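## Task

On the table sits an unfixed wooden chest with seven shallow drawers; the fourth drawer counting down from the top contains three small round tea tins. Pull that drawer open and place one tin so it rests entirely on the table top, upright or on its side. When finished, the two remaining tins must still be inside that drawer, all seven drawers must be closed, and the chest must not have shifted from its starting spot. Nothing may still be in motion at the end, and nothing may be held in place only by the robot. Release everything and pull the hand away.

## Robot and tools

Robot: one six-joint arm ending in a five-fingered right hand. Joint ranges in rad: shoulder pan -3.142..3.142, shoulder lift and the three wrist joints -6.283..6.283, elbow 0.000..3.142 (it cannot quite straighten). Cameras: cam_high and cam_low (504x504) and cam_wrist (616x616).

Frames. Scene frame: origin on the table surface right under the arm base, +z up, +y to the left when facing along +x. Results report the hand point position in metres and its orientation as quat wxyz, plus velocities, in this frame; the printed position may be slightly wrong at long reach. The hand point sits 0.05 m in front of the palm, where index pad and thumb tip meet in a pinch. Its own axes: +z along the straightened fingers, +y outward from the palm, +x across the palm toward the little finger. Straight fingers extend 0.06-0.07 m past it along +z. Sideways the hand extends 0.08 m on the little-finger side; on the thumb side 0.02 m when the thumb is turned in front of the palm, up to 0.09 m otherwise. A wrist bracket on the little-finger side extends 0.03 m beyond the point along +y and 0.11 m across the palm; it can collide.

The row. Every motion uses one row of 14 numbers, each in [-1, 1], in this order: dx, dy, dz, rx, ry, rz, little, ring, middle, index, thumb_bend, thumb_turn, force_limit, speed. The first six are an offset, not a pose, expressed in the hand point's own axes; 1.0 equals 0.6 m of travel or 180 degrees of turn, and rx, ry, rz form a single rotation vector. The offset is counted from the hand point pose shown in the most recent result; before any result in the scene has shown it, and for a second or later call within the same reply, it is counted from where the robot stands when the action begins. All rows of an action share that same base; they do not add up. All-zero offsets pull the hand back to that base, so they are not a pause. Finger targets (little, ring, middle, index): +1 straight, -1 curled fully. thumb_bend: +1 straight, -1 bent fully. thumb_turn: +1 beside the palm, -1 across in front of it. A pinch is roughly index -0.22, thumb_bend -0.75, thumb_turn -0.57. force_limit maps -1..+1 linearly to about 0..10 N at a fingertip (0..15 N for both thumb motors) and only limits closing. speed maps -1..+1 to nearly still up to full speed, where a full finger stroke lasts 0.6 s; for a soft grip close at -0.9 or slower. A whole-hand wrap fits objects 0.035-0.08 m wide, best with the thumb turned in before arriving.

Tools.
execute_actions {"actions": [...], "pictures": bool}: the list holds at most one item. Empty list: just report state. {"rows": [[14 numbers], ...], "steps": n}: up to 15 rows and up to 15 steps of 1/30 s (default 15); one row per step, the last one repeated. {"steps": n} without rows: a wait of up to 300 steps, counted from the previous result, so reply time uses part of it.
move {"target": row, "speed": m/s 0.002-0.5 (default 0.25; turning limit twice that in rad/s), "stop_force": N 9-40, optional}: straight path toward the target lasting 0.5-10 s (cut off at 10 s). Hand settings are sent at the start. The path ignores obstacles and the arm can lag, drift or exceed the speed. stop_force ends the path when the wrist sensor feels that much extra push against the direction of travel for two steps; the hand then backs to its pose two steps earlier. Not allowed in the first 0.2 s of a scene; unreliable when the move also rotates; omit it when moving off something you press on.
wait {"seconds": 0-10}: lets time pass with nothing new sent.
zoom_image {"camera", "region": [x0, y0, x1, y1]} in pixels from the top-left, at most 504x504.
show_instructions: shows the reference pages.
finished_scene {"scene": 1 or 2}: ends and grades the scene; irreversible.

Reading results. The move: line reports the ending: done (settled near target), off_target, moving, held (a check blocked the final step), fault, or contact (stop_force fired and the arm settled; overrides the others), plus limits=paced (pose clipped) or limits=held (some steps blocked; speed may jump afterwards), and the distance left. "pose unreachable" and HELD mean the clearance check changed or blocked commands. "Hand target" is where the controller is driving now. Hand lines list six values in motor order: hand_measured (position), hand_stopped_by (moving, target, force, stalled, fault), hand_load_n (positive means pushed open; near 0 on every finger means the grip is lost). Wrist force and torque are in hand axes, noisy, offset up to about 4 N, saturating near 50 N.

Motion limits. Each step the command is clipped to 100 mm and 16 degrees from the measured pose, and motion trails commands by about 0.17 s, so long moves may end short; check the pose and send the remainder. Fingers keep moving toward targets between calls and lock on arrival or at the force limit; resend the same targets to keep a grip, send more open ones to loosen.

Avoid. The arm is stiff: pressing even slightly beyond contact on something firm can cause a fault. Contact torque at a joint limit (141 N m for the big joints, 26.3 for the wrist joints, held weight included) or 150 N on the arm stops it for 10 s. Motors heat while holding loads: warning from 70 °C, forced braking at 85 °C. Approach slowly; never drop, slam or knock anything off the table; pull drawers gently so the loose chest stays put; close every drawer fully, let the tin settle, open the hand and retreat before finishing.

Each tool is called after ">>>" in YAML: its name, and indented under it one key for each argument.

Reference images:

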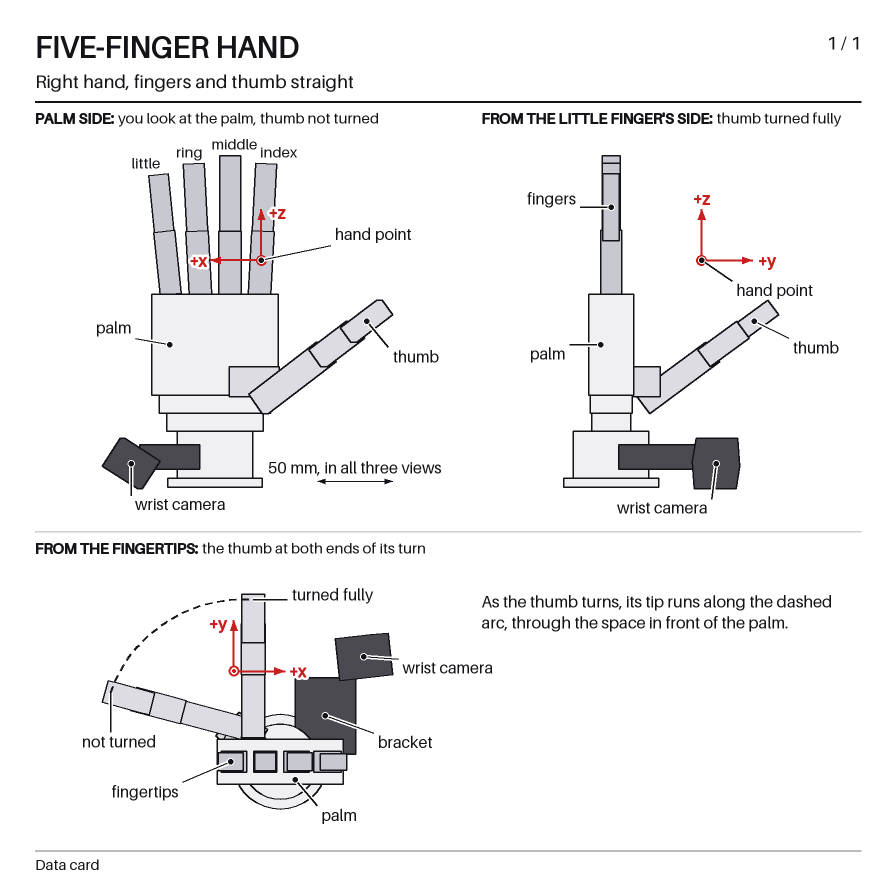

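## Session

>>> execute_actions:
  actions: []

Scene clock: 0.00 s of 6600.00 s.
end_effector_position=(-0.0427, +0.3396, +0.3291) hand_measured=(+1.000, +1.000, +1.000, +1.000, +1.000, +1.000) hand_load_n=(+0.0, +0.0, +0.0, +0.0, +0.0, +0.0) hand_stopped_by=(target, target, target, target, target, target) hand_force_limit=0.00 hand_speed=-0.80 end_effector_quat_wxyz=(-0.131, +0.991, -0.011, +0.014) end_effector_velocity=(-0.000, +0.000, +0.000) end_effector_angular_velocity=(+0.000, +0.000, -0.001)
Joint positions: [ 1.452 -0.716  1.702  0.773  1.926 -3.222]
Joint velocities: [ 0.    -0.    -0.001  0.001 -0.     0.001]
Joint torques (N m, as the arm reports them, + toward a larger angle): no reading
Wrist force (N, on the end effector, along its own x y z axes, offset not removed): no reading
Wrist torque (N m, same axes, about the end effector's origin, offset not removed): no reading
Hand target: -0.043, +0.340, +0.329; -0.131, +0.991, -0.011, +0.014

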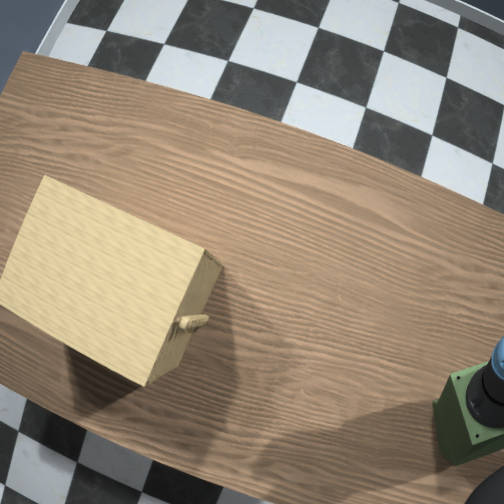

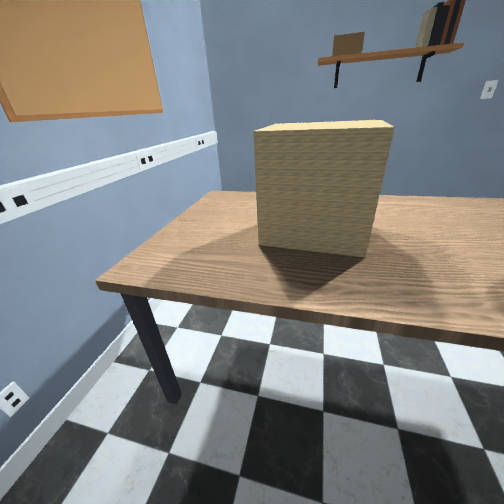

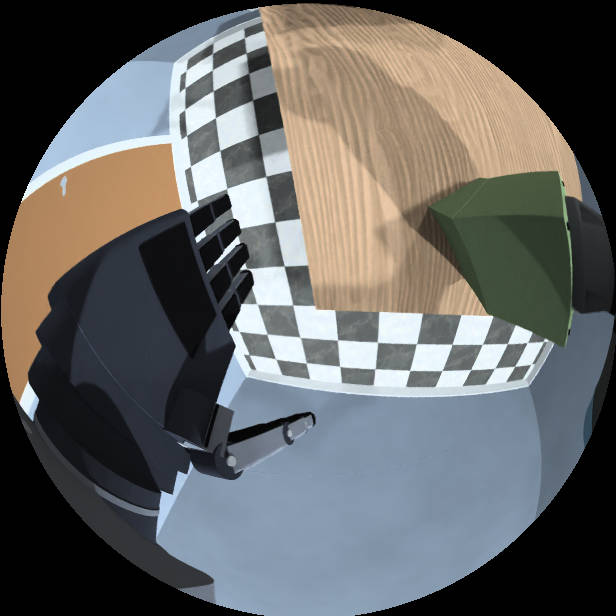

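>>> zoom_image:
  camera: "cam_high"
  region: [100, 230, 280, 410]

>>> zoom_image:
  camera: "cam_high"
  region: [380, 320, 504, 504]

Region (100, 230, 280, 410) of cam_high's 504x504 image, scaled by 2.800, with more detail than that image has.

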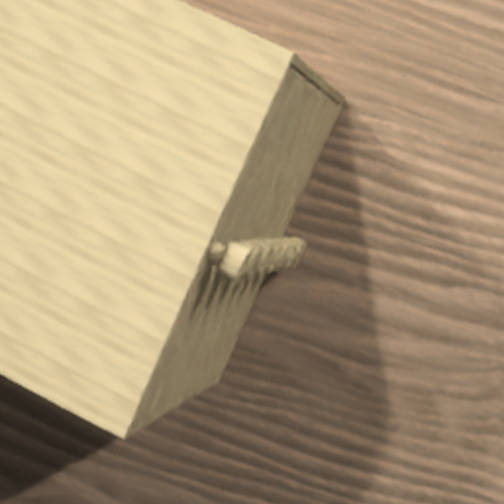

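Region (380, 320, 504, 504) of cam_high's 504x504 image, scaled by 2.739, with more detail than that image has; it fills the left 340 columns of this view, and the rest is white.

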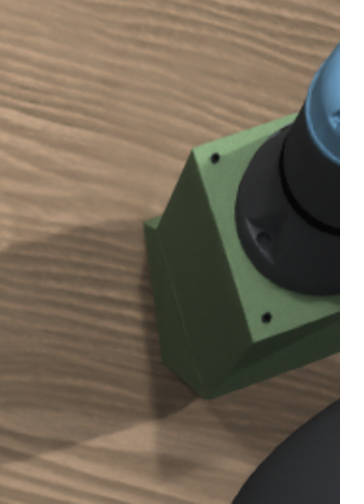

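>>> move:
  target: [0.2,0.1,0,0,0,-0.5,1,1,1,1,1,1,0,0]
  speed: 0.4

Scene clock: 13.10 s of 6600.00 s.
end_effector_position=(+0.0760, +0.2787, +0.3164) hand_measured=(+1.000, +1.000, +1.000, +1.000, +1.000, +1.000) hand_load_n=(+0.0, +0.0, +0.0, +0.0, +0.0, +0.0) hand_stopped_by=(target, target, target, target, target, target) hand_force_limit=0.00 hand_speed=0.00 end_effector_quat_wxyz=(-0.083, +0.709, +0.693, +0.102) end_effector_velocity=(+0.001, -0.001, -0.000) end_effector_angular_velocity=(+0.001, -0.001, +0.012)
Joint positions: [ 1.357 -0.899  1.995  0.627  1.943 -4.892]
Joint velocities: [-0.004 -0.005  0.006 -0.004 -0.002 -0.017]
Joint torques (N m, as the arm reports them, + toward a larger angle): [ -6.16 -34.24  -0.75  -0.7   -2.69  -1.7 ]
Wrist force (N, on the end effector, along its own x y z axes, offset not removed): [1.0 2.1 1.2]
Wrist torque (N m, same axes, about the end effector's origin, offset not removed): [0.37 0.11 0.45]
Hand target: +0.076, +0.279, +0.316; -0.083, +0.708, +0.693, +0.102
Off the commanded pose: 0.000 m, 0 deg.
After step 90, 7.50 s passed at rest.
move: done

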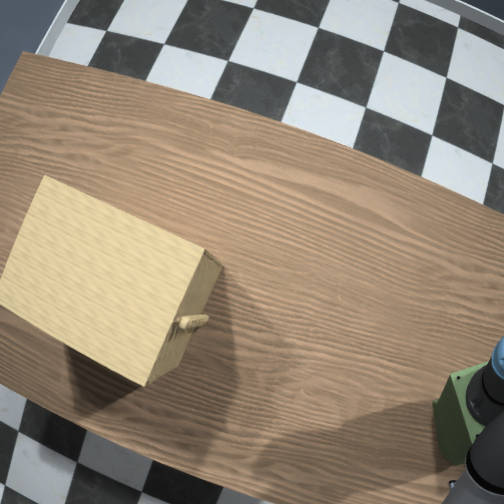

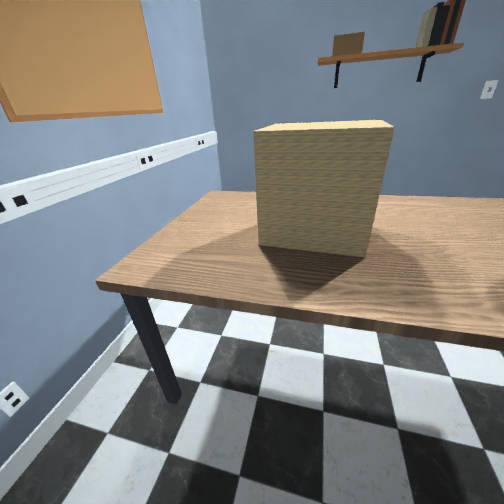

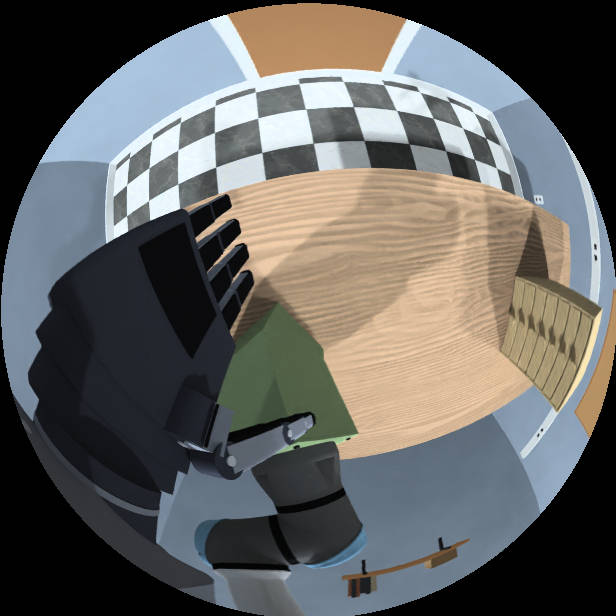

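>>> move:
  target: [-0.172,0.289,0.161,-0.15,0.19,0.048,1,1,1,1,1,1,0,0]
  speed: 0.4

Scene clock: 24.80 s of 6600.00 s.
end_effector_position=(+0.2452, +0.1974, +0.2096) hand_measured=(+1.000, +1.000, +1.000, +1.000, +1.000, +1.000) hand_load_n=(+0.0, +0.0, +0.0, +0.0, +0.0, +0.0) hand_stopped_by=(target, target, target, target, target, target) hand_force_limit=0.00 hand_speed=0.00 end_effector_quat_wxyz=(-0.069, +0.742, +0.536, +0.396) end_effector_velocity=(-0.000, +0.001, +0.001) end_effector_angular_velocity=(+0.001, -0.001, +0.002)
Joint positions: [ 0.442 -1.148  2.724 -0.849  1.725 -5.803]
Joint velocities: [ 0.003  0.    -0.    -0.    -0.     0.001]
Joint torques (N m, as the arm reports them, + toward a larger angle): [ 22.04 -19.48 -13.15   2.18  -0.09   1.71]
Wrist force (N, on the end effector, along its own x y z axes, offset not removed): [1.9 -0.6 1.7]
Wrist torque (N m, same axes, about the end effector's origin, offset not removed): [-0.21 -0.11 0.23]
Hand target: +0.245, +0.197, +0.210; -0.069, +0.742, +0.536, +0.396
Off the commanded pose: 0.011 m, 10 deg.
After step 90, 7.17 s passed at rest.
move: held; limits=held; held on 6 of 46 steps, including the last
pose unreachable: on one or more control steps of this call an arm could not follow its commanded pose, so it was not sent that pose on those steps. On the call's last step it was still not sent that pose. It may still have moved: this result reports where it is.
cause: the commanded pose would bring two parts of the arm too close to each other (joints 3 (elbow) to 5 (wrist 2) lie between them).

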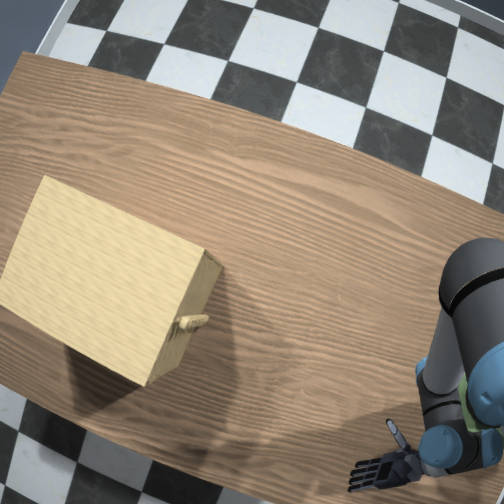

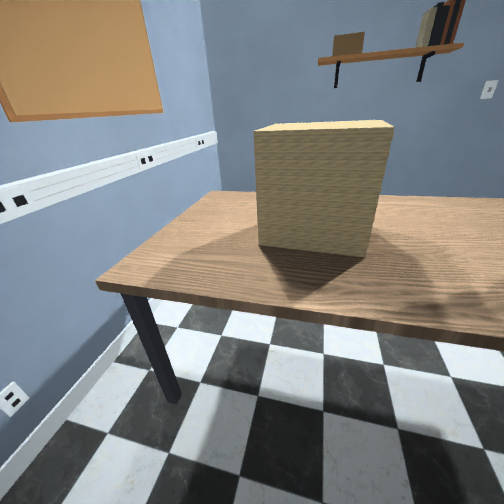

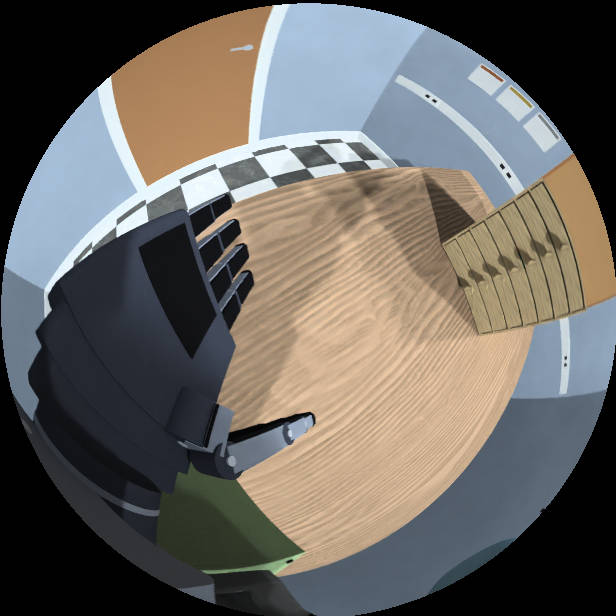

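>>> move:
  target: [-0.148,0.387,0.04,0,0,0,1,1,1,1,1,1,0,0]
  speed: 0.3

Scene clock: 32.63 s of 6600.00 s.
end_effector_position=(+0.4451, +0.0485, +0.2097) hand_measured=(+1.000, +1.000, +1.000, +1.000, +1.000, +1.000) hand_load_n=(+0.0, +0.0, +0.0, +0.0, +0.0, +0.0) hand_stopped_by=(target, target, target, target, target, target) hand_force_limit=0.00 hand_speed=0.00 end_effector_quat_wxyz=(-0.057, +0.770, +0.508, +0.381) end_effector_velocity=(+0.001, -0.000, -0.001) end_effector_angular_velocity=(+0.011, +0.012, +0.006)
Joint positions: [-0.363 -1.556  2.459 -0.124  1.184 -6.283]
Joint velocities: [-0.007  0.004 -0.011  0.025 -0.01  -0.004]
Joint torques (N m, as the arm reports them, + toward a larger angle): [ -0.58  -8.71 -17.31   3.88  -3.55  -1.82]
Wrist force (N, on the end effector, along its own x y z axes, offset not removed): [0.6 3.0 0.6]
Wrist torque (N m, same axes, about the end effector's origin, offset not removed): [0.54 0.28 0.36]
Hand target: +0.445, +0.048, +0.210; -0.058, +0.770, +0.508, +0.381
Off the commanded pose: 0.001 m, 5 deg.
joint sent to its limit — the command would take joint 6 (wrist 3) past its lower limit, so that joint was sent only as far as its limit.
move: off_target; limits=paced

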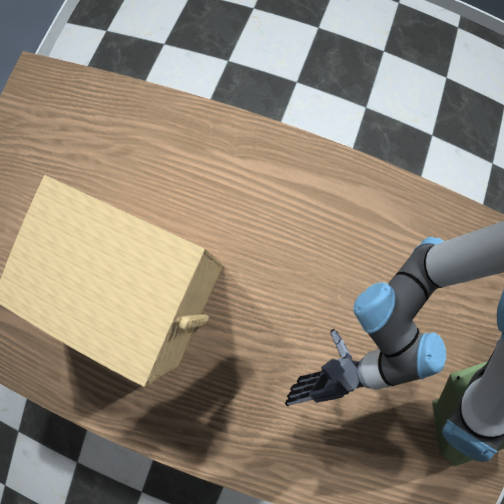

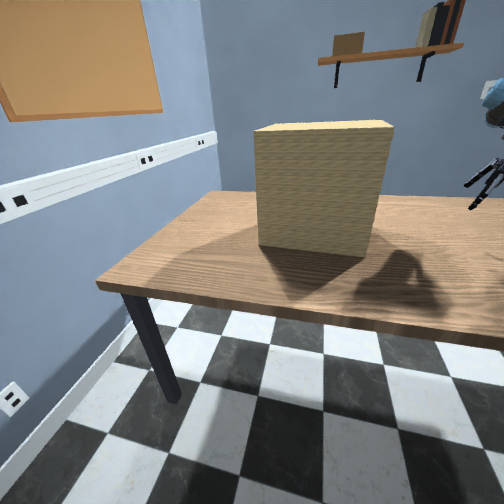

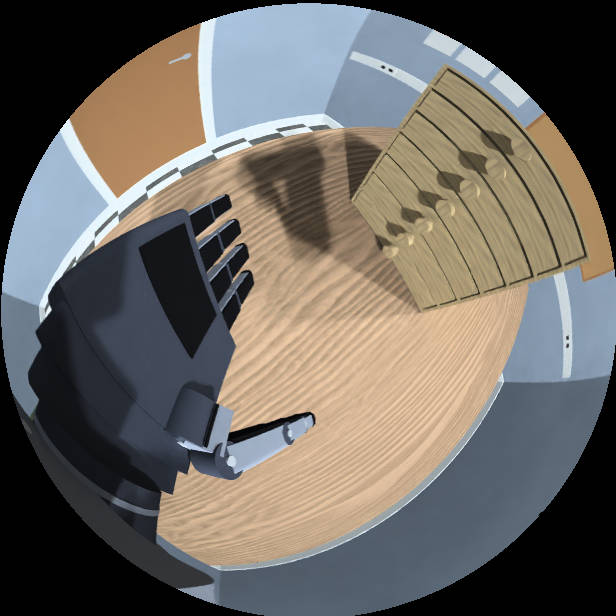

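>>> move:
  target: [0,0,-0.1,0,0,0.95,1,1,1,1,1,1,0,0]
  speed: 0.5

>>> move:
  target: [0,0,0,0,0,0.95,1,1,1,1,1,1,0,0]
  speed: 0.5

Scene clock: 49.47 s of 6600.00 s.
end_effector_position=(+0.4133, +0.0201, +0.2519) hand_measured=(+1.000, +1.000, +1.000, +1.000, +1.000, +1.000) hand_load_n=(+0.0, +0.0, +0.0, +0.0, +0.0, +0.0) hand_stopped_by=(target, target, target, target, target, target) hand_force_limit=0.00 hand_speed=0.00 end_effector_quat_wxyz=(+0.384, -0.568, +0.728, +0.027) end_effector_velocity=(+0.001, -0.001, -0.000) end_effector_angular_velocity=(+0.006, +0.004, -0.012)
Joint positions: [-0.673 -1.685  2.222  0.367  0.976 -3.563]
Joint velocities: [-0.005 -0.001  0.002 -0.003 -0.003  0.011]
Joint torques (N m, as the arm reports them, + toward a larger angle): [ -1.04 -36.34   7.     0.02  -3.62   1.84]
Wrist force (N, on the end effector, along its own x y z axes, offset not removed): [0.0 1.8 -1.1]
Wrist torque (N m, same axes, about the end effector's origin, offset not removed): [0.32 0.32 0.29]
Hand target: +0.413, +0.020, +0.252; +0.384, -0.567, +0.728, +0.027
Off the commanded pose: 0.000 m, 0 deg.
After step 90, 10.20 s passed at rest.
move: done

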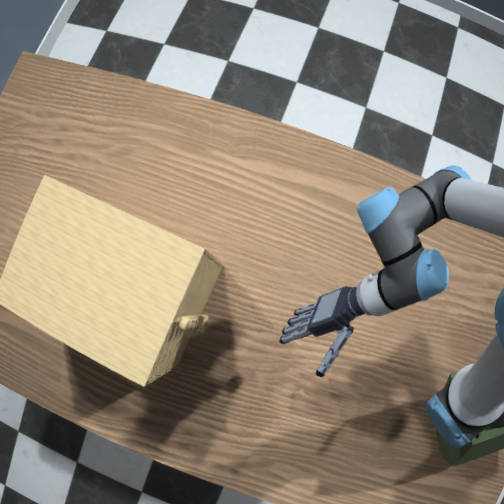

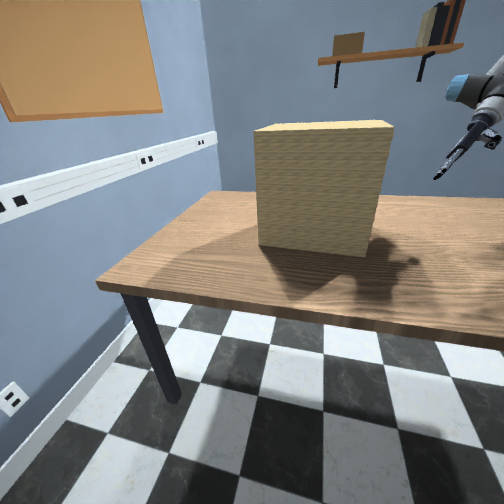

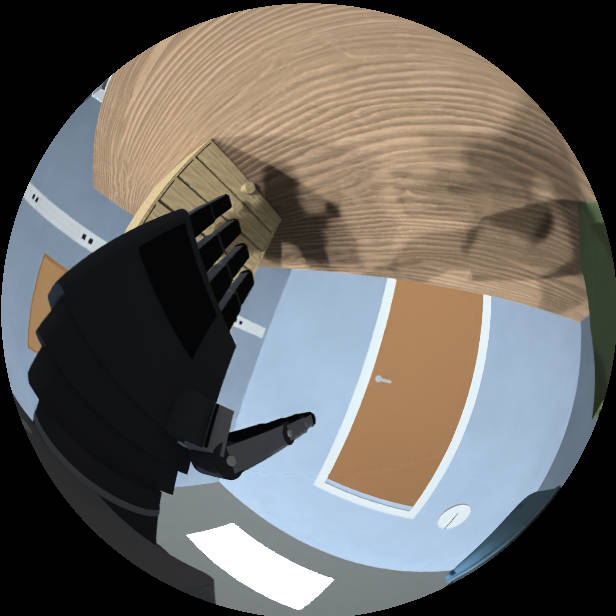

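Scene clock: 52.87 s of 6600.00 s.
end_effector_position=(+0.4123, +0.0205, +0.2517) hand_measured=(+1.000, +1.000, +1.000, +1.000, +1.000, +1.000) hand_load_n=(+0.0, +0.0, +0.0, +0.0, +0.0, +0.0) hand_stopped_by=(target, target, target, target, target, target) hand_force_limit=0.00 hand_speed=0.00 end_effector_quat_wxyz=(+0.147, +0.396, +0.828, +0.369) end_effector_velocity=(+0.000, -0.000, +0.000) end_effector_angular_velocity=(-0.001, -0.001, +0.001)
Joint positions: [-1.037 -1.646  2.601  0.234  0.765 -1.764]
Joint velocities: [ 0.001 -0.    -0.001 -0.    -0.    -0.   ]
Joint torques (N m, as the arm reports them, + toward a larger angle): [ -1.28  -7.92 -12.61   4.65   0.15   1.79]
Wrist force (N, on the end effector, along its own x y z axes, offset not removed): [1.9 1.0 0.9]
Wrist torque (N m, same axes, about the end effector's origin, offset not removed): [0.11 -0.09 0.45]
Hand target: +0.412, +0.020, +0.252; +0.147, +0.396, +0.828, +0.369
Off the commanded pose: 0.001 m, 44 deg; orientation clipped at the last step of the last action.
move: held; limits=paced,held; held on 27 of 102 steps, including the last
pose unreachable: on one or more control steps of this call an arm could not follow its commanded pose, so it was not sent that pose on those steps. On the call's last step it was still not sent that pose. It may still have moved: this result reports where it is.
cause: the commanded pose would bring two parts of the arm too close to each other (joints 3 (elbow) to 5 (wrist 2) lie between them).

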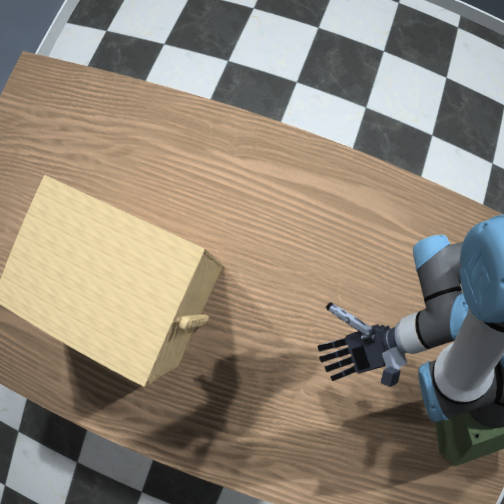

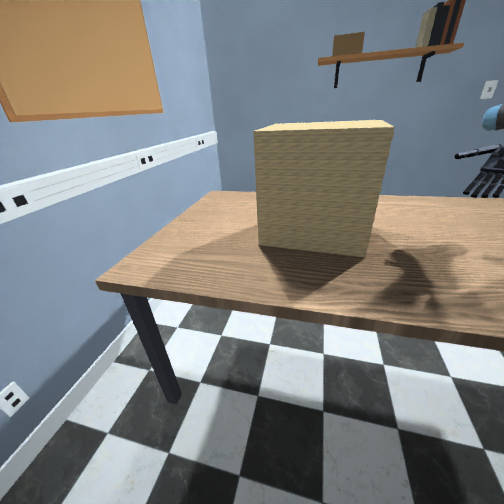

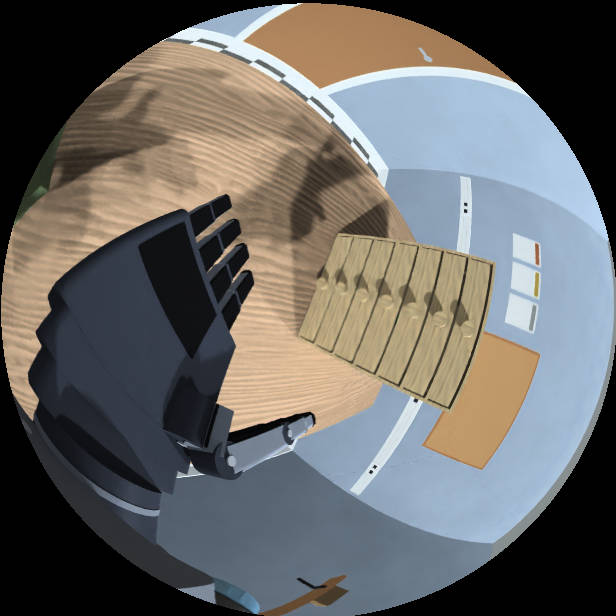

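>>> move:
  target: [-0.145,0.022,0.14,0.176,-0.355,-0.009,1,1,1,1,-0.2,-0.57,0,0]
  speed: 0.4

Scene clock: 63.90 s of 6600.00 s.
end_effector_position=(+0.5174, -0.0003, +0.2029) hand_measured=(+1.000, +1.000, +1.000, +1.000, -0.200, -0.570) hand_load_n=(+0.0, +0.0, +0.0, +0.0, +0.0, +0.0) hand_stopped_by=(target, target, target, target, target, target) hand_force_limit=0.00 hand_speed=0.00 end_effector_quat_wxyz=(+0.373, +0.452, +0.801, +0.124) end_effector_velocity=(+0.002, +0.001, -0.001) end_effector_angular_velocity=(-0.074, +0.001, -0.074)
Joint positions: [-0.239 -1.403  2.458 -0.734  1.769 -1.092]
Joint velocities: [ 0.101  0.06  -0.019 -0.084  0.188  0.022]
Joint torques (N m, as the arm reports them, + toward a larger angle): [ 25.16 -10.26 -16.16  -2.08   2.55   1.7 ]
Wrist force (N, on the end effector, along its own x y z axes, offset not removed): [2.4 0.1 2.9]
Wrist torque (N m, same axes, about the end effector's origin, offset not removed): [-0.20 -0.13 0.54]
Hand target: +0.518, -0.000, +0.203; +0.376, +0.454, +0.799, +0.117
Off the commanded pose: 0.005 m, 34 deg; orientation clipped at the last step of the last action.
After step 90, 1.30 s passed at rest.
move: moving (no rest 5 s after the path's end); limits=paced

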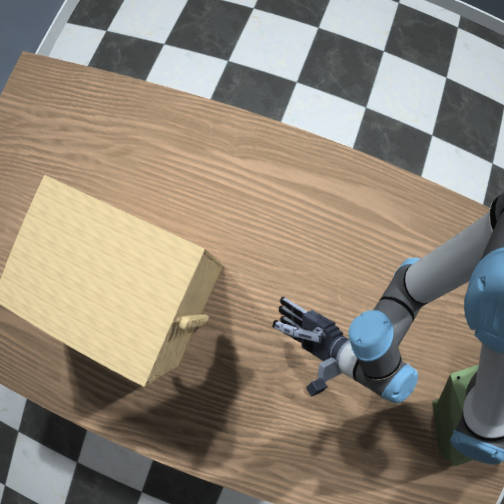

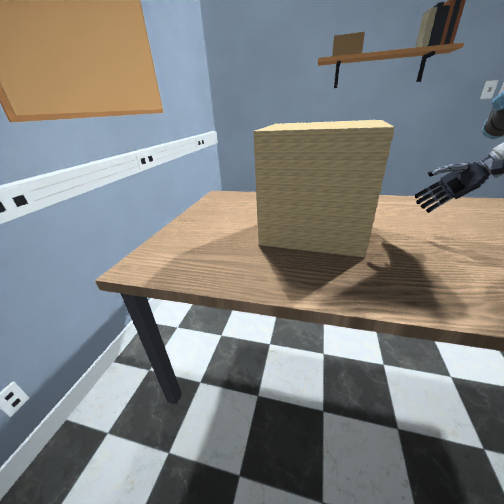

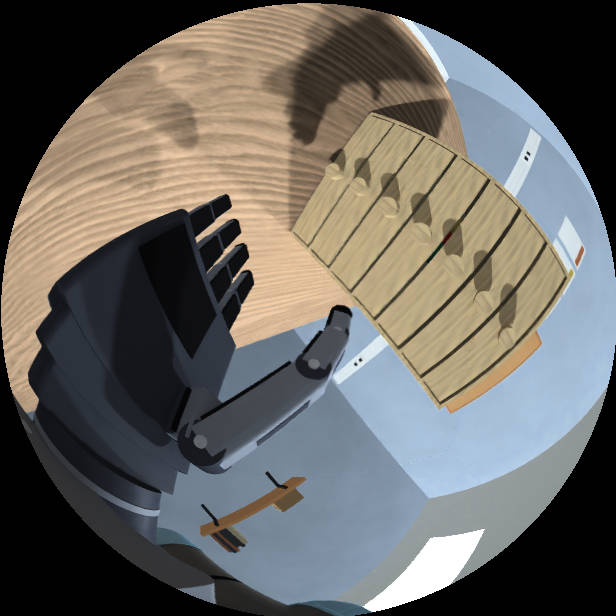

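>>> execute_actions:
  actions: []
  pictures: false

Scene clock: 64.73 s of 6600.00 s.
end_effector_position=(+0.5183, +0.0003, +0.2018) hand_measured=(+1.000, +1.000, +1.000, +1.000, -0.200, -0.570) hand_load_n=(+0.0, +0.0, +0.0, +0.0, +0.0, +0.0) hand_stopped_by=(target, target, target, target, target, target) hand_force_limit=0.00 hand_speed=0.00 end_effector_quat_wxyz=(+0.389, +0.466, +0.790, +0.086) end_effector_velocity=(+0.001, +0.001, -0.001) end_effector_angular_velocity=(-0.070, +0.005, -0.078)
Joint positions: [-0.155 -1.35   2.438 -0.8    1.929 -1.075]
Joint velocities: [ 0.096  0.066 -0.029 -0.072  0.188  0.017]
Joint torques (N m, as the arm reports them, + toward a larger angle): [ 26.11 -10.22 -16.21  -2.1    2.83   1.96]
Wrist force (N, on the end effector, along its own x y z axes, offset not removed): [0.7 2.4 1.6]
Wrist torque (N m, same axes, about the end effector's origin, offset not removed): [0.17 0.24 0.43]
Hand target: +0.518, +0.000, +0.202; +0.392, +0.469, +0.788, +0.080
Off the commanded pose: 0.003 m, 29 deg; orientation clipped at the last step of the last action.
Steps of this call (steps 1 to 25: nothing new was sent). Readings (end_effector_position | what the end effector reports):
1: (+0.5174, -0.0003, +0.2028) | hand_measured=(+1.000, +1.000, +1.000, +1.000, -0.200, -0.570) hand_load_n=(+0.0, +0.0, +0.0, +0.0, +0.0, +0.0) hand_stopped_by=(target, target, target, target, target, target) hand_force_limit=0.00 hand_speed=0.00
2: (+0.5174, -0.0002, +0.2028) | hand_measured=(+1.000, +1.000, +1.000, +1.000, -0.200, -0.570) hand_load_n=(+0.0, +0.0, +0.0, +0.0, +0.0, +0.0) hand_stopped_by=(target, target, target, target, target, target) hand_force_limit=0.00 hand_speed=0.00
4: (+0.5175, -0.0002, +0.2027) | hand_measured=(+1.000, +1.000, +1.000, +1.000, -0.200, -0.570) hand_load_n=(+0.0, +0.0, +0.0, +0.0, +0.0, +0.0) hand_stopped_by=(target, target, target, target, target, target) hand_force_limit=0.00 hand_speed=0.00
8: (+0.5177, -0.0001, +0.2025) | hand_measured=(+1.000, +1.000, +1.000, +1.000, -0.200, -0.570) hand_load_n=(+0.0, +0.0, +0.0, +0.0, +0.0, +0.0) hand_stopped_by=(target, target, target, target, target, target) hand_force_limit=0.00 hand_speed=0.00
25: the state above

>>> move:
  target: [0,0,0,0.1,-0.124,0.01,1,1,1,1,-0.2,-0.57,0,0]
  speed: 0.4

Scene clock: 68.87 s of 6600.00 s.
end_effector_position=(+0.5184, +0.0003, +0.2018) hand_measured=(+1.000, +1.000, +1.000, +1.000, -0.200, -0.570) hand_load_n=(+0.0, +0.0, +0.0, +0.0, +0.0, +0.0) hand_stopped_by=(target, target, target, target, target, target) hand_force_limit=0.00 hand_speed=0.00 end_effector_quat_wxyz=(+0.455, +0.541, +0.697, -0.122) end_effector_velocity=(+0.001, -0.000, +0.000) end_effector_angular_velocity=(-0.011, -0.003, -0.007)
Joint positions: [ 0.149 -1.066  2.247 -1.136  2.685 -1.171]
Joint velocities: [ 0.001  0.006  0.    -0.03   0.009 -0.021]
Joint torques (N m, as the arm reports them, + toward a larger angle): [ 30.55 -15.62 -14.68  -2.31   2.6   -1.47]
Wrist force (N, on the end effector, along its own x y z axes, offset not removed): [2.3 -0.1 1.6]
Wrist torque (N m, same axes, about the end effector's origin, offset not removed): [-0.13 -0.02 0.46]
Hand target: +0.518, +0.000, +0.202; +0.456, +0.541, +0.696, -0.123
Off the commanded pose: 0.000 m, 0 deg.
move: done

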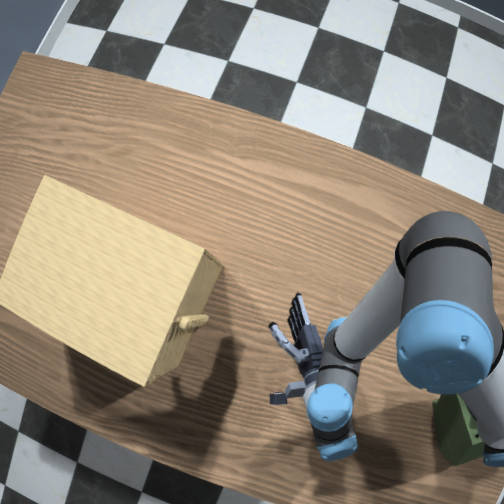

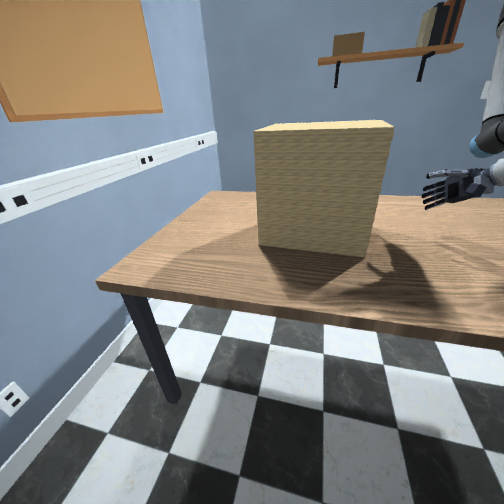

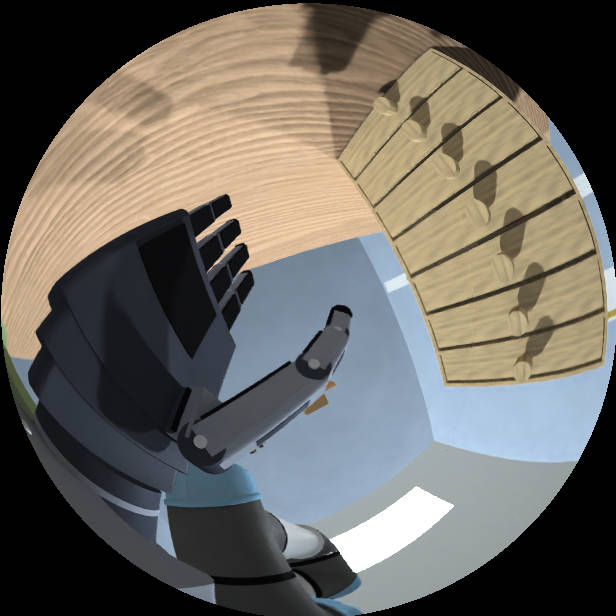

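>>> move:
  target: [0.146,0.162,-0.041,0,0,0,1,1,1,0.3,-0.6,-0.57,0,0]
  speed: 0.2

Scene clock: 79.07 s of 6600.00 s.
end_effector_position=(+0.5900, +0.1101, +0.1799) hand_measured=(+1.000, +1.000, +1.000, +0.300, -0.600, -0.570) hand_load_n=(+0.0, +0.0, +0.0, +0.0, +0.0, +0.0) hand_stopped_by=(target, target, target, target, target, target) hand_force_limit=0.00 hand_speed=0.00 end_effector_quat_wxyz=(+0.455, +0.541, +0.697, -0.122) end_effector_velocity=(+0.002, +0.002, -0.000) end_effector_angular_velocity=(+0.002, +0.001, -0.001)
Joint positions: [ 0.314 -0.804  1.874 -1.003  2.85  -1.146]
Joint velocities: [ 0.002  0.004 -0.011  0.016  0.003  0.009]
Joint torques (N m, as the arm reports them, + toward a larger angle): [ 36.41 -21.13 -18.97   2.31   2.42   1.77]
Wrist force (N, on the end effector, along its own x y z axes, offset not removed): [3.2 1.9 0.5]
Wrist torque (N m, same axes, about the end effector's origin, offset not removed): [0.26 -0.17 0.55]
Hand target: +0.590, +0.110, +0.180; +0.455, +0.541, +0.697, -0.122
Off the commanded pose: 0.000 m, 0 deg.
After step 90, 5.90 s passed at rest.
move: done

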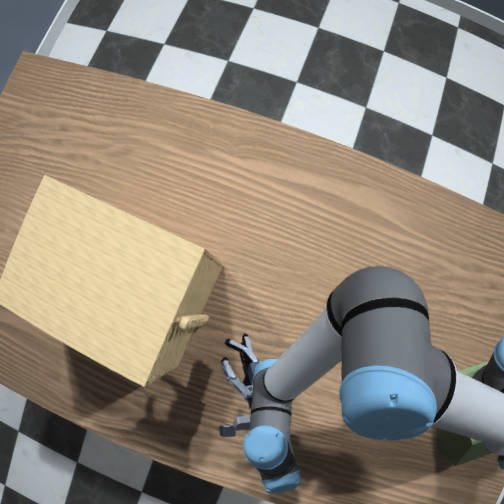

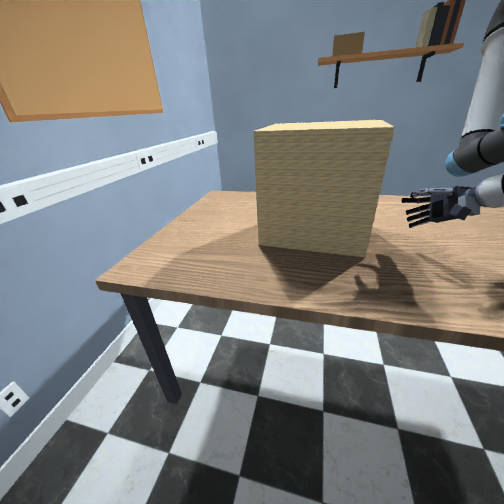

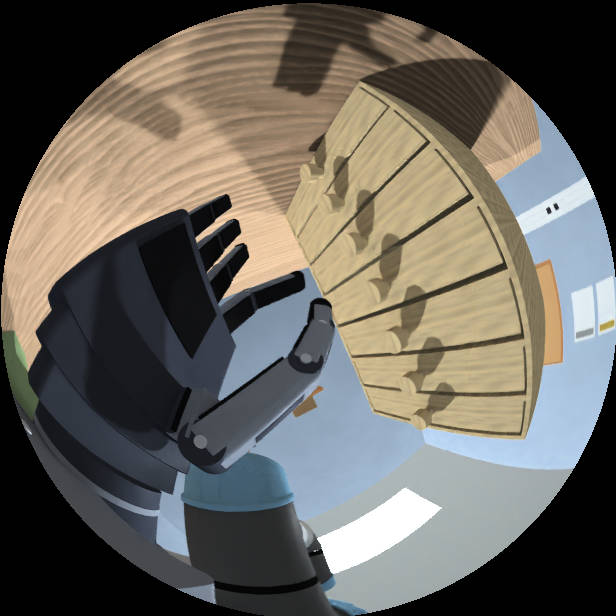

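>>> zoom_image:
  camera: "cam_wrist"
  region: [270, 150, 520, 450]

Region (270, 150, 520, 450) of cam_wrist's 616x616 image, scaled by 1.680, with more detail than that image has.

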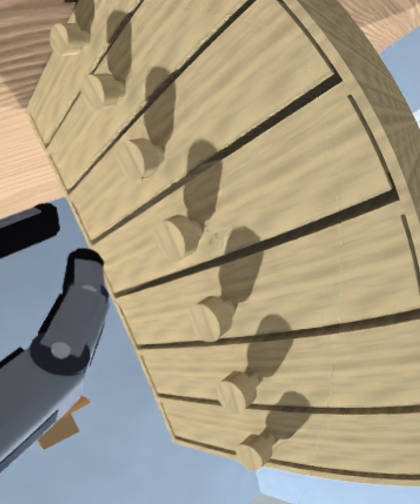

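>>> move:
  target: [-0.008,0.055,0.037,0,0.12,0.069,1,1,1,0.3,-0.6,-0.57,0,0]
  speed: 0.15

>>> zoom_image:
  camera: "cam_wrist"
  region: [200, 200, 450, 420]

Scene clock: 90.90 s of 6600.00 s.
end_effector_position=(+0.6295, +0.1049, +0.1820) hand_measured=(+1.000, +1.000, +1.000, +0.300, -0.600, -0.570) hand_load_n=(+0.0, +0.0, +0.0, +0.0, +0.0, +0.0) hand_stopped_by=(target, target, target, target, target, target) hand_force_limit=0.00 hand_speed=0.00 end_effector_quat_wxyz=(+0.328, +0.625, +0.707, +0.030) end_effector_velocity=(+0.001, -0.000, -0.000) end_effector_angular_velocity=(+0.014, +0.003, -0.001)
Joint positions: [ 0.258 -0.873  1.713 -0.208  2.519 -0.423]
Joint velocities: [-0.003 -0.003 -0.004  0.018 -0.012  0.014]
Joint torques (N m, as the arm reports them, + toward a larger angle): [ 11.18 -47.94 -23.13   3.09  -2.15   2.19]
Wrist force (N, on the end effector, along its own x y z axes, offset not removed): [-0.2 2.2 2.7]
Wrist torque (N m, same axes, about the end effector's origin, offset not removed): [0.29 0.41 0.28]
Hand target: +0.630, +0.105, +0.182; +0.328, +0.626, +0.707, +0.031
Off the commanded pose: 0.000 m, 0 deg.
After step 90, 6.93 s passed at rest.
move: done

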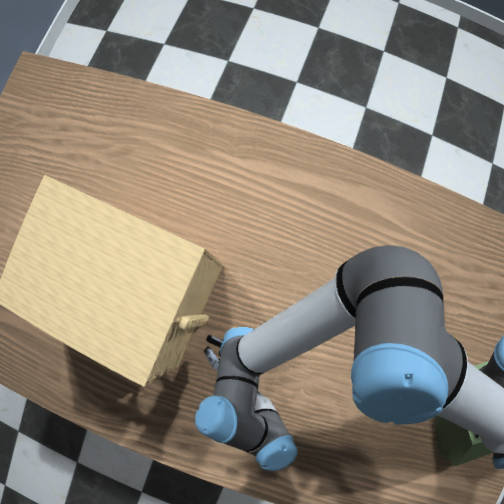

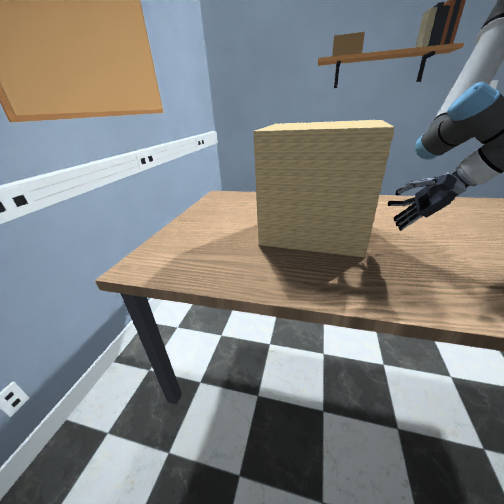

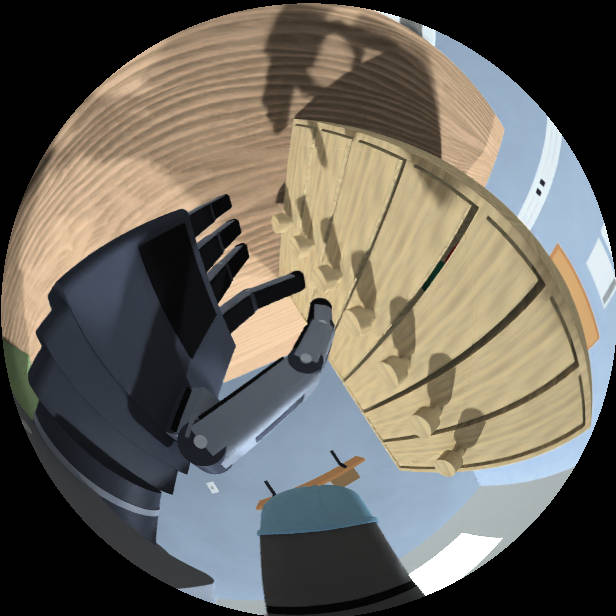

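Region (200, 200, 450, 420) of cam_wrist's 616x616 image, scaled by 2.016, with more detail than that image has; it fills the top 444 rows of this view, and the rest is white.

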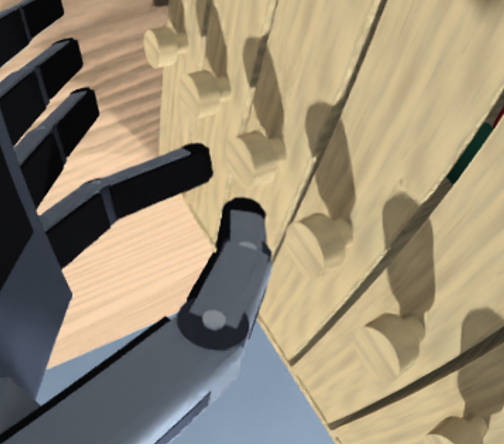

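>>> zoom_image:
  camera: "cam_high"
  region: [140, 290, 260, 410]

>>> zoom_image:
  camera: "cam_low"
  region: [340, 100, 480, 280]

Region (140, 290, 260, 410) of cam_high's 504x504 image, scaled by 4.200, with more detail than that image has.

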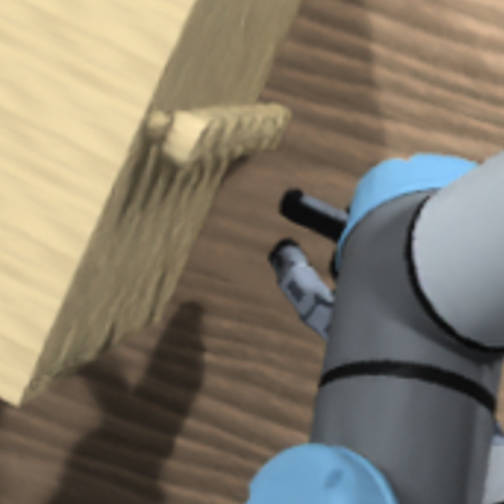

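Region (340, 100, 480, 280) of cam_low's 504x504 image, scaled by 2.800, with more detail than that image has.

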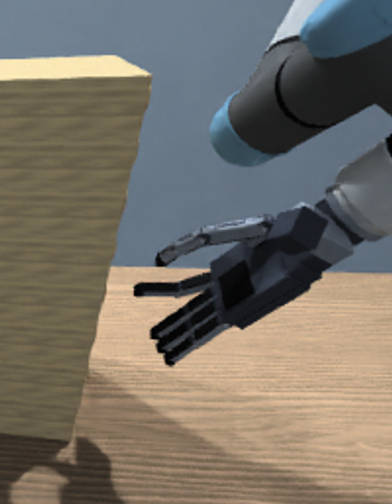

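>>> move:
  target: [-0.045,0.004,0.027,0,0,0,1,1,1,0.3,-0.6,-0.57,0,0]
  speed: 0.1

>>> zoom_image:
  camera: "cam_wrist"
  region: [200, 200, 450, 420]

>>> zoom_image:
  camera: "cam_high"
  region: [140, 290, 260, 410]

Scene clock: 102.47 s of 6600.00 s.
end_effector_position=(+0.6397, +0.0753, +0.1819) hand_measured=(+1.000, +1.000, +1.000, +0.300, -0.600, -0.570) hand_load_n=(+0.0, +0.0, +0.0, +0.0, +0.0, +0.0) hand_stopped_by=(target, target, target, target, target, target) hand_force_limit=0.00 hand_speed=0.00 end_effector_quat_wxyz=(+0.328, +0.626, +0.707, +0.030) end_effector_velocity=(+0.002, -0.002, +0.001) end_effector_angular_velocity=(+0.000, -0.002, -0.000)
Joint positions: [ 0.201 -0.923  1.742 -0.23   2.472 -0.477]
Joint velocities: [-0.004 -0.004  0.    -0.002 -0.004 -0.005]
Joint torques (N m, as the arm reports them, + toward a larger angle): [ 10.22 -47.68   6.31  -1.62  -2.52  -2.11]
Wrist force (N, on the end effector, along its own x y z axes, offset not removed): [1.6 0.5 0.2]
Wrist torque (N m, same axes, about the end effector's origin, offset not removed): [0.12 -0.03 0.34]
Hand target: +0.640, +0.075, +0.182; +0.328, +0.625, +0.707, +0.030
Off the commanded pose: 0.000 m, 0 deg.
After step 90, 7.67 s passed at rest.
move: done

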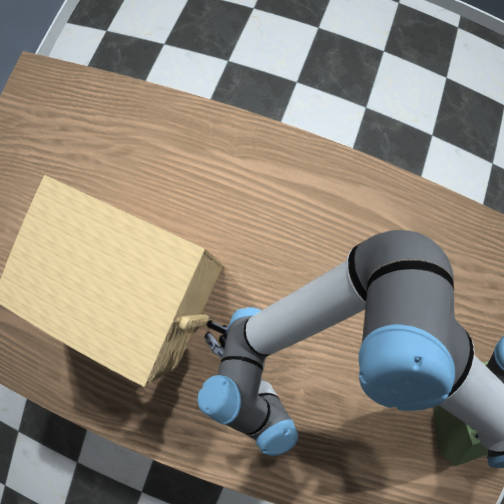

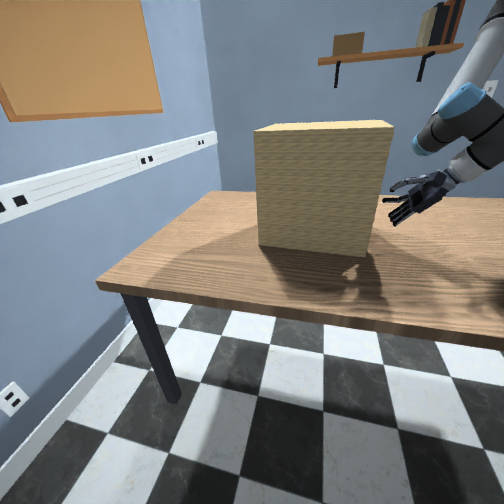

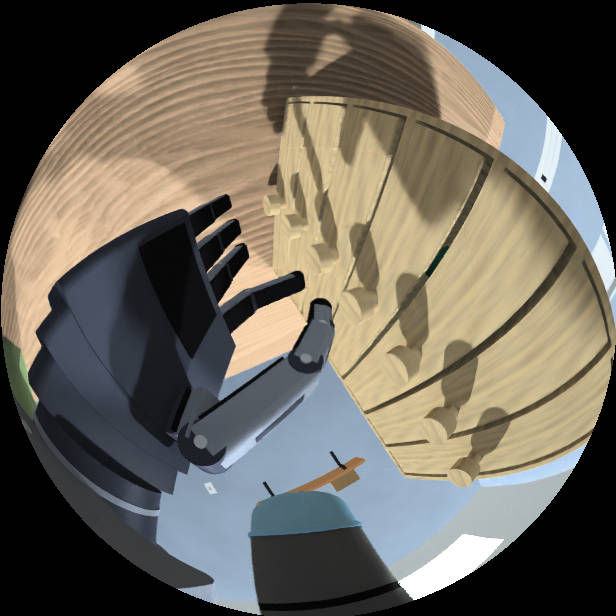

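Region (200, 200, 450, 420) of cam_wrist's 616x616 image, scaled by 2.016, with more detail than that image has; it fills the top 444 rows of this view, and the rest is white.

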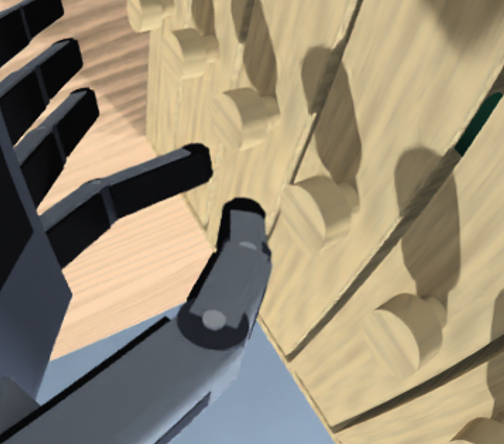

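Region (140, 290, 260, 410) of cam_high's 504x504 image, scaled by 4.200, with more detail than that image has.

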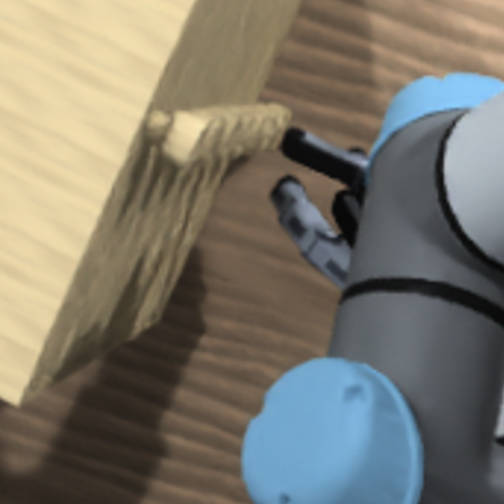

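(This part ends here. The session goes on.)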